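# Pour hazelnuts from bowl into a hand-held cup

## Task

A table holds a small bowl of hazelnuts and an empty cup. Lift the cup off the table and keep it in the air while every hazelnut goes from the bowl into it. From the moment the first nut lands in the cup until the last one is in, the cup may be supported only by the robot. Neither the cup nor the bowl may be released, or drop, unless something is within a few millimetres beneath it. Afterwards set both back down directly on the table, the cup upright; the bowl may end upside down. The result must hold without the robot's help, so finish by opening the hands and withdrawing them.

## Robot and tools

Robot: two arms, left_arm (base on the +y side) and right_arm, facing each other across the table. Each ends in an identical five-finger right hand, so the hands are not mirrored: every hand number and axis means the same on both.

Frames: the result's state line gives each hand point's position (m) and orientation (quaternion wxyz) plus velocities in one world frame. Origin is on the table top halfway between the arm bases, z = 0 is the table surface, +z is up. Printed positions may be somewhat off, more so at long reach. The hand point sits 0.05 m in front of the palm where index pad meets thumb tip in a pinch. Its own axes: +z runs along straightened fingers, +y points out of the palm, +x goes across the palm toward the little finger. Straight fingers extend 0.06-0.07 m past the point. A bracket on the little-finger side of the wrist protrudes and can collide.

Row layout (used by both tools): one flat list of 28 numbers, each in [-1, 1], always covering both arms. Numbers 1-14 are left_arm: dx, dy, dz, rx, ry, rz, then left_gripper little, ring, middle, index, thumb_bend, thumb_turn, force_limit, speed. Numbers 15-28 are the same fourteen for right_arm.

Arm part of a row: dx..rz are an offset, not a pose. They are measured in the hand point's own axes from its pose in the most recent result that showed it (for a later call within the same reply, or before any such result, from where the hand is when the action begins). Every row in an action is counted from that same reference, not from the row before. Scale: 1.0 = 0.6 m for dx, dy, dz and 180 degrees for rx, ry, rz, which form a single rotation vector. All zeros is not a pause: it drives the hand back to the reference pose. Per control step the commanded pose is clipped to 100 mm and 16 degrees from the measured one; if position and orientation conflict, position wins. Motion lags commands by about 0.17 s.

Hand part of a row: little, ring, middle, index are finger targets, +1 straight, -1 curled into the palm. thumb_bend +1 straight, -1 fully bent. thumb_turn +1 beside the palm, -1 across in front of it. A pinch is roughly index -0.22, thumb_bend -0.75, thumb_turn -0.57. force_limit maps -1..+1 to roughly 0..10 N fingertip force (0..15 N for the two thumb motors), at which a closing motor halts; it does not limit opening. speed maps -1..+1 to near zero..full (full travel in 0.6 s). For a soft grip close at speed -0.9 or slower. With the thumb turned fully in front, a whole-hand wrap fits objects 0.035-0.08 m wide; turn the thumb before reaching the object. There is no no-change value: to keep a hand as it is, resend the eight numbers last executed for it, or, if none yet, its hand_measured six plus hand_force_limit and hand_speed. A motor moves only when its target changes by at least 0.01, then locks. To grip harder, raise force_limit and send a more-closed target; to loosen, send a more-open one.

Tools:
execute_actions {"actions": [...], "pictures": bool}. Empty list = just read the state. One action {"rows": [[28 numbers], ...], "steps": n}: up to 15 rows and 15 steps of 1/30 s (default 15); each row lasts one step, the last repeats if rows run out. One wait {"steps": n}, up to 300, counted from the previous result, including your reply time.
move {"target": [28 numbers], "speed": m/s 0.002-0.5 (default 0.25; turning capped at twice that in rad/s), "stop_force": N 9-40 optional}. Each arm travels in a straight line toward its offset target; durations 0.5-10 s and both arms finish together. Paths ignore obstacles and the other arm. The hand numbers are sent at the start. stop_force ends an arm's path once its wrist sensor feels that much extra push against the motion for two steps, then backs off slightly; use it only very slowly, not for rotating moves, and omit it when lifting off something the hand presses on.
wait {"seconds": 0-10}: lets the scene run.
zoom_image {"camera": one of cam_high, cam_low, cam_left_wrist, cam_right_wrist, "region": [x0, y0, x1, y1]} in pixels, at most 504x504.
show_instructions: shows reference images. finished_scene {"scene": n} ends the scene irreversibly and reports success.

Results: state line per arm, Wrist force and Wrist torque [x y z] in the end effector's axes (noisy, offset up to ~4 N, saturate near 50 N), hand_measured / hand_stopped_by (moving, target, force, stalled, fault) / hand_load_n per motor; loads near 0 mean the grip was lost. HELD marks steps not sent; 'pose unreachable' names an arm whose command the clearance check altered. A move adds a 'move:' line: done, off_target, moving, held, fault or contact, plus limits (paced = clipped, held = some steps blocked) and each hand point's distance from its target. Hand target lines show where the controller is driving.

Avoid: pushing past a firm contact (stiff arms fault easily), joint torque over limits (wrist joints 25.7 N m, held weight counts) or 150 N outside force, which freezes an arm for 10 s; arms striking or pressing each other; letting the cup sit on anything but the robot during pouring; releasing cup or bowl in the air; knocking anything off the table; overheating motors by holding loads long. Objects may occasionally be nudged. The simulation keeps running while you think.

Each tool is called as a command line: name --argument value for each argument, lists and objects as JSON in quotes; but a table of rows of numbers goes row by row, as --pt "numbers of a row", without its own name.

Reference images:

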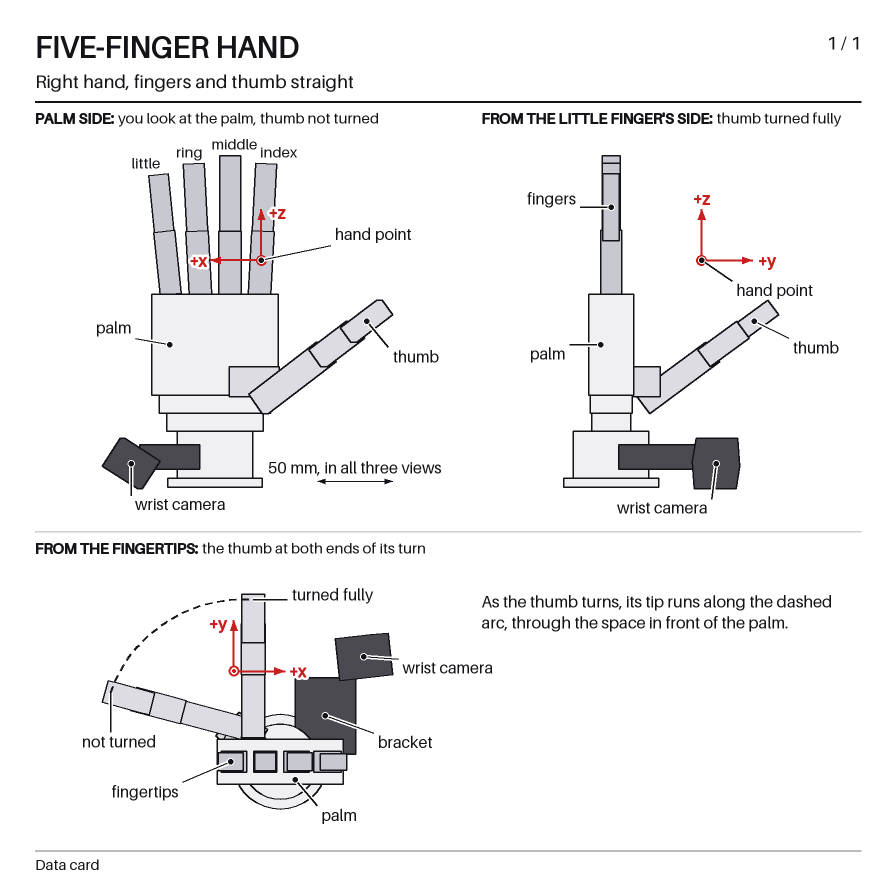

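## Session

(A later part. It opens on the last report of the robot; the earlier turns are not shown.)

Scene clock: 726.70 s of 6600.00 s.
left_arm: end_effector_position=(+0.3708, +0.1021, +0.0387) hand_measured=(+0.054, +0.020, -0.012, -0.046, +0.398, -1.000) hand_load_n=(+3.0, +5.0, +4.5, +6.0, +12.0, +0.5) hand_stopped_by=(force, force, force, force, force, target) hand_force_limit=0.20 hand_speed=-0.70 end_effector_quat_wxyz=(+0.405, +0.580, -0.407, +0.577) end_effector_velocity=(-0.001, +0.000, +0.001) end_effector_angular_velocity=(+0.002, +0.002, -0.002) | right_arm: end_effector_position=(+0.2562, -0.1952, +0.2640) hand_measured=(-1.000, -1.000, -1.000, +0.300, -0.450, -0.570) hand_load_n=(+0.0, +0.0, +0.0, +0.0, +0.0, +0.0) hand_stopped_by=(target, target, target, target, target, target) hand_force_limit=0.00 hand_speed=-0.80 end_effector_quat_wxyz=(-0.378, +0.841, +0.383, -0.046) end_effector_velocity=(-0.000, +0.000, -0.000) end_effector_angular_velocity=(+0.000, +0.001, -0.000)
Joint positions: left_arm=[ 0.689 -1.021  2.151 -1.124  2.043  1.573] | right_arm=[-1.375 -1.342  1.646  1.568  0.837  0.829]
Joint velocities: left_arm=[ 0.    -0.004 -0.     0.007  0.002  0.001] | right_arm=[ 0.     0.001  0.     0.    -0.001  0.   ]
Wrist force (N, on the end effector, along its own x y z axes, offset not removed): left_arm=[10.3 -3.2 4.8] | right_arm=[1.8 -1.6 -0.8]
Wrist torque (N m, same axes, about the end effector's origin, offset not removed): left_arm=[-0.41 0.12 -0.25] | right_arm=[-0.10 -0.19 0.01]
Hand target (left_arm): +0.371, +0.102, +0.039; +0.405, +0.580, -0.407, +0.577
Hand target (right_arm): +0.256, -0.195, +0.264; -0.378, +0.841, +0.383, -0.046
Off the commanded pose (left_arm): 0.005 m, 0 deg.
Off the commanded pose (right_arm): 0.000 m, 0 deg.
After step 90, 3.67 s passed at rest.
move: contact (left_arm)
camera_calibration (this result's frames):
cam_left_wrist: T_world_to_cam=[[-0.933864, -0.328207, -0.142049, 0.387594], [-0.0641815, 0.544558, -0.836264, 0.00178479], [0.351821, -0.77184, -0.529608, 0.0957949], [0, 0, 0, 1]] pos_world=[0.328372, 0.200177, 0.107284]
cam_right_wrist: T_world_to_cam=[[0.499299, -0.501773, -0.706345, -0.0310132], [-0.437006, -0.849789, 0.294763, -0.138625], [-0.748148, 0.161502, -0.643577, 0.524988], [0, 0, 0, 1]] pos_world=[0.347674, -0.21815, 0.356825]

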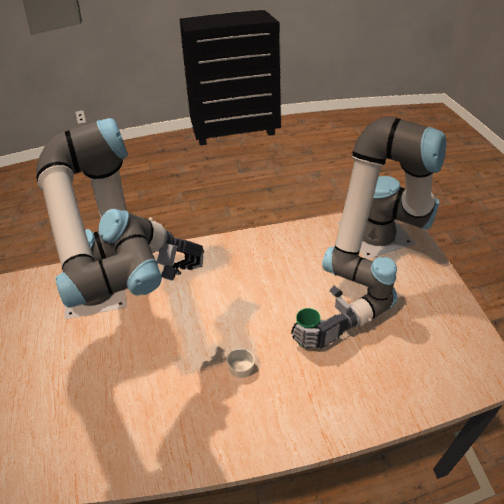

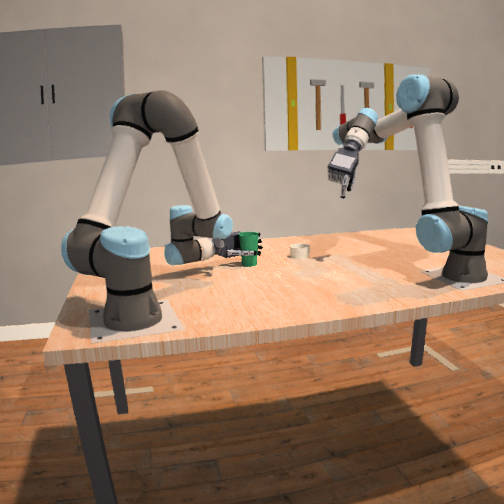

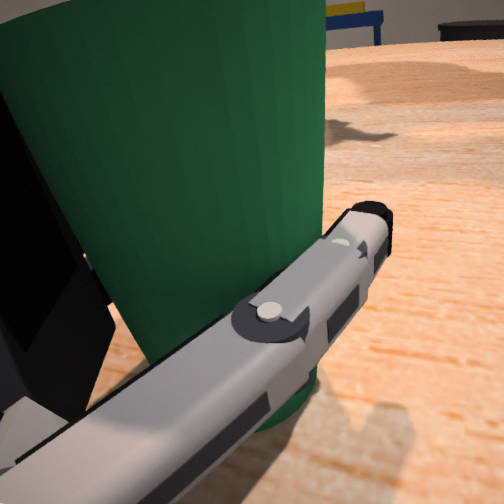

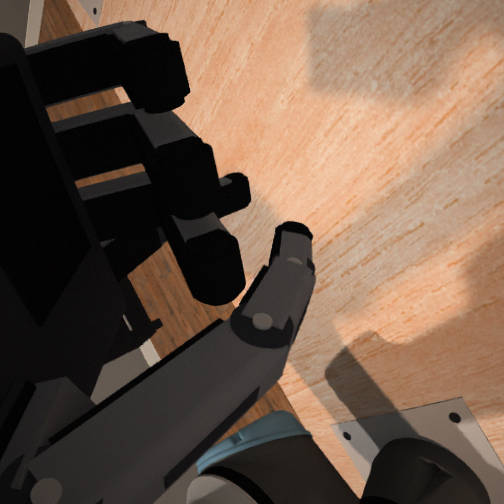

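move --target '[0.001,0,0,0,0,0,1,1,1,1,1,-1,0.2,-0.3,0,0,0,0,0,0,-1,-1,-1,0.3,-0.45,-0.57,0,-0.8]' --speed 0.01

move --target '[0.01,-0.015,-0.2,0,0,0,1,1,1,1,1,-1,0.2,-0.3,0,0,0,0,0,0,-1,-1,-1,0.3,-0.45,-0.57,0,-0.8]' --speed 0.08

Scene clock: 735.20 s of 6600.00 s.
left_arm: end_effector_position=(+0.3708, +0.1021, +0.0393) hand_measured=(+1.000, +1.000, +1.000, +1.000, +1.000, -1.000) hand_load_n=(+0.0, +0.0, +0.0, +0.0, +0.0, +0.0) hand_stopped_by=(target, target, target, target, target, target) hand_force_limit=0.20 hand_speed=-0.30 end_effector_quat_wxyz=(+0.405, +0.580, -0.407, +0.577) end_effector_velocity=(+0.000, -0.000, +0.000) end_effector_angular_velocity=(+0.000, -0.003, -0.000) | right_arm: end_effector_position=(+0.2562, -0.1952, +0.2640) hand_measured=(-1.000, -1.000, -1.000, +0.300, -0.450, -0.570) hand_load_n=(+0.0, +0.0, +0.0, +0.0, +0.0, +0.0) hand_stopped_by=(target, target, target, target, target, target) hand_force_limit=0.00 hand_speed=-0.80 end_effector_quat_wxyz=(-0.378, +0.841, +0.383, -0.046) end_effector_velocity=(+0.000, +0.000, -0.000) end_effector_angular_velocity=(+0.000, +0.001, -0.001)
Joint positions: left_arm=[ 0.689 -1.023  2.151 -1.122  2.043  1.573] | right_arm=[-1.375 -1.342  1.646  1.568  0.837  0.829]
Joint velocities: left_arm=[-0.    -0.    -0.    -0.     0.     0.002] | right_arm=[-0.     0.001 -0.     0.    -0.001  0.   ]
Wrist force (N, on the end effector, along its own x y z axes, offset not removed): left_arm=[-1.2 -1.3 -0.4] | right_arm=[2.1 -1.3 -0.4]
Wrist torque (N m, same axes, about the end effector's origin, offset not removed): left_arm=[-0.26 0.13 -0.12] | right_arm=[0.04 -0.44 0.10]
Hand target (left_arm): +0.371, +0.102, +0.039; +0.405, +0.580, -0.407, +0.577
Hand target (right_arm): +0.256, -0.195, +0.264; -0.378, +0.841, +0.383, -0.046
Off the commanded pose (left_arm): 0.000 m, 0 deg.
Off the commanded pose (right_arm): 0.000 m, 0 deg.
After step 90, 4.33 s passed at rest.
move: done
camera_calibration (this result's frames):
cam_left_wrist: T_world_to_cam=[[-0.933863, -0.328211, -0.142049, 0.387681], [-0.0641853, 0.544559, -0.836263, 0.00228801], [0.351825, -0.771837, -0.52961, 0.0961096], [0, 0, 0, 1]] pos_world=[0.328374, 0.200176, 0.107883]
cam_right_wrist: T_world_to_cam=[[0.499306, -0.501784, -0.706333, -0.0310247], [-0.437002, -0.849785, 0.294778, -0.138632], [-0.748146, 0.161485, -0.643583, 0.524985], [0, 0, 0, 1]] pos_world=[0.347674, -0.218152, 0.356824]

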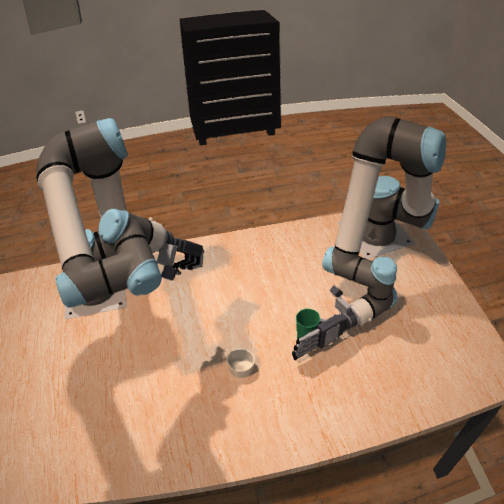

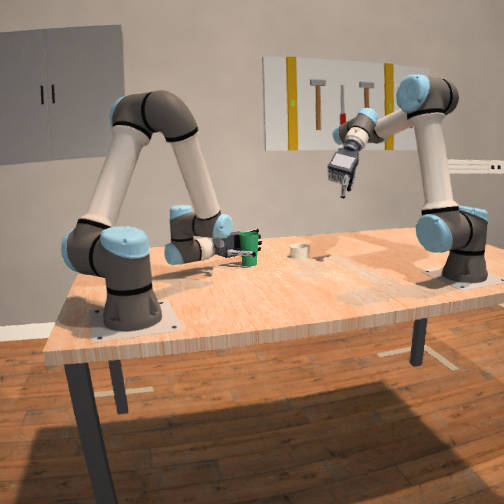

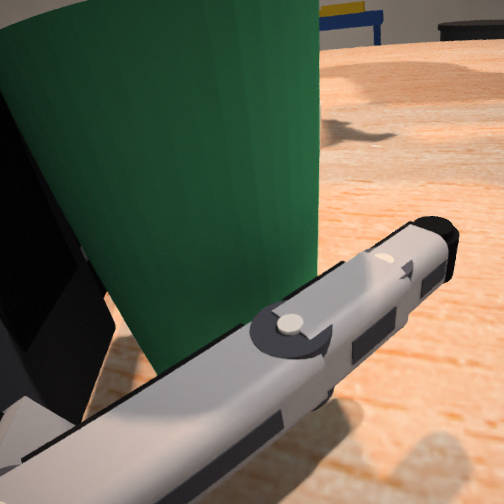

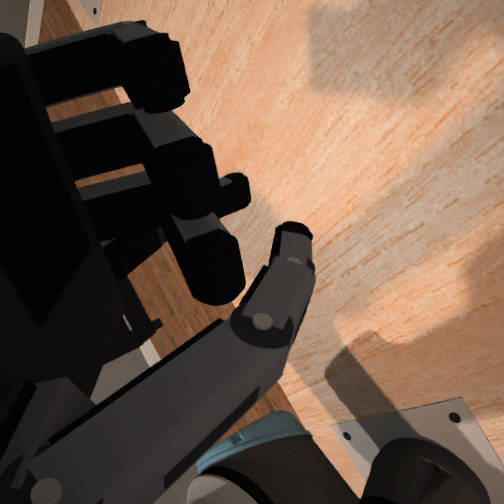

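Scene clock: 737.20 s of 6600.00 s.
left_arm: end_effector_position=(+0.3387, +0.2178, +0.0460) hand_measured=(+1.000, +1.000, +1.000, +1.000, +1.000, -1.000) hand_load_n=(+0.0, +0.0, +0.0, +0.0, +0.0, +0.0) hand_stopped_by=(target, target, target, target, target, target) hand_force_limit=0.20 hand_speed=-0.30 end_effector_quat_wxyz=(+0.405, +0.580, -0.407, +0.577) end_effector_velocity=(-0.000, +0.003, -0.000) end_effector_angular_velocity=(+0.001, +0.000, +0.001) | right_arm: end_effector_position=(+0.2562, -0.1952, +0.2640) hand_measured=(-1.000, -1.000, -1.000, +0.300, -0.450, -0.570) hand_load_n=(+0.0, +0.0, +0.0, +0.0, +0.0, +0.0) hand_stopped_by=(target, target, target, target, target, target) hand_force_limit=0.00 hand_speed=-0.80 end_effector_quat_wxyz=(-0.378, +0.841, +0.383, -0.046) end_effector_velocity=(-0.000, -0.000, -0.000) end_effector_angular_velocity=(-0.000, -0.000, +0.000)
Joint positions: left_arm=[ 0.894 -1.122  2.337 -1.209  2.248  1.575] | right_arm=[-1.375 -1.342  1.646  1.568  0.837  0.829]
Joint velocities: left_arm=[ 0.007 -0.001  0.003 -0.001  0.006  0.   ] | right_arm=[-0.    -0.     0.     0.     0.001  0.   ]
Wrist force (N, on the end effector, along its own x y z axes, offset not removed): left_arm=[-2.3 -1.6 0.0] | right_arm=[1.8 1.6 -0.4]
Wrist torque (N m, same axes, about the end effector's origin, offset not removed): left_arm=[-0.39 0.26 -0.18] | right_arm=[0.40 -0.25 0.18]
Hand target (left_arm): +0.339, +0.218, +0.046; +0.405, +0.580, -0.407, +0.577
Hand target (right_arm): +0.256, -0.195, +0.264; -0.378, +0.841, +0.383, -0.046
Off the commanded pose (left_arm): 0.000 m, 0 deg.
Off the commanded pose (right_arm): 0.000 m, 0 deg.
move: done
camera_calibration (this result's frames):
cam_left_wrist: T_world_to_cam=[[-0.933814, -0.328195, -0.142408, 0.396524], [-0.0639819, 0.54484, -0.836095, -0.0573119], [0.351992, -0.771646, -0.529778, 0.200125], [0, 0, 0, 1]] pos_world=[0.29617, 0.315789, 0.114572]
cam_right_wrist: T_world_to_cam=[[0.499306, -0.501784, -0.706333, -0.0310248], [-0.437002, -0.849785, 0.294778, -0.138632], [-0.748146, 0.161485, -0.643583, 0.524985], [0, 0, 0, 1]] pos_world=[0.347674, -0.218152, 0.356824]

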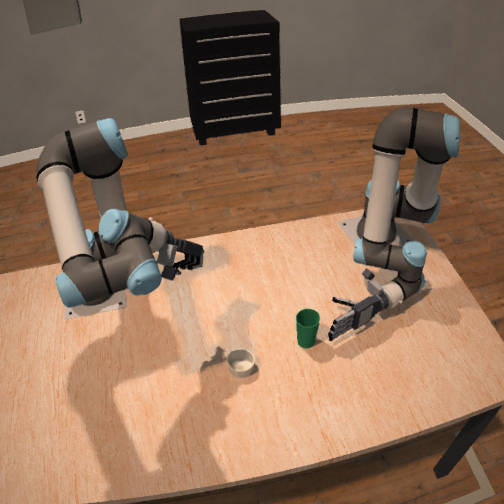

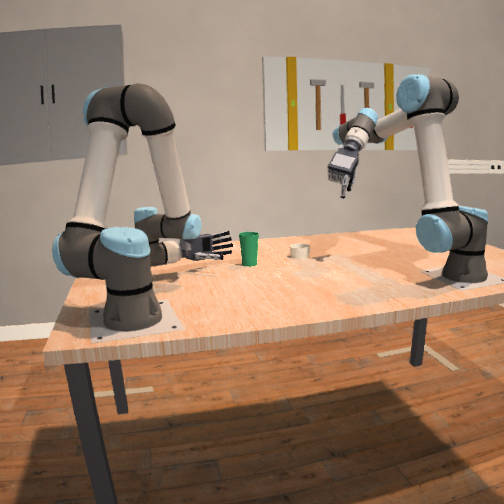

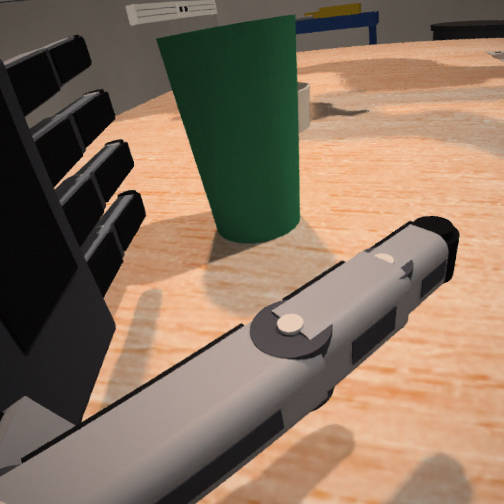

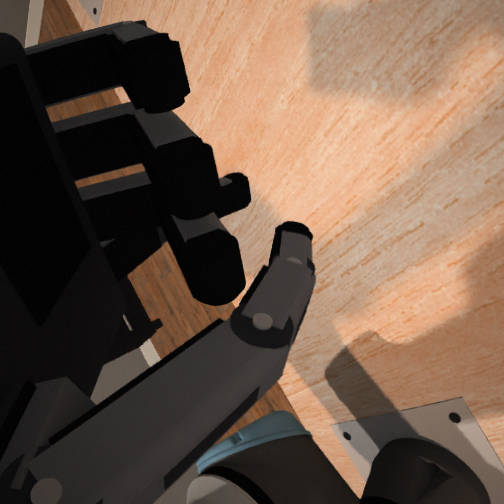

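finished_scene --scene 1

The scene is finished: the task was done.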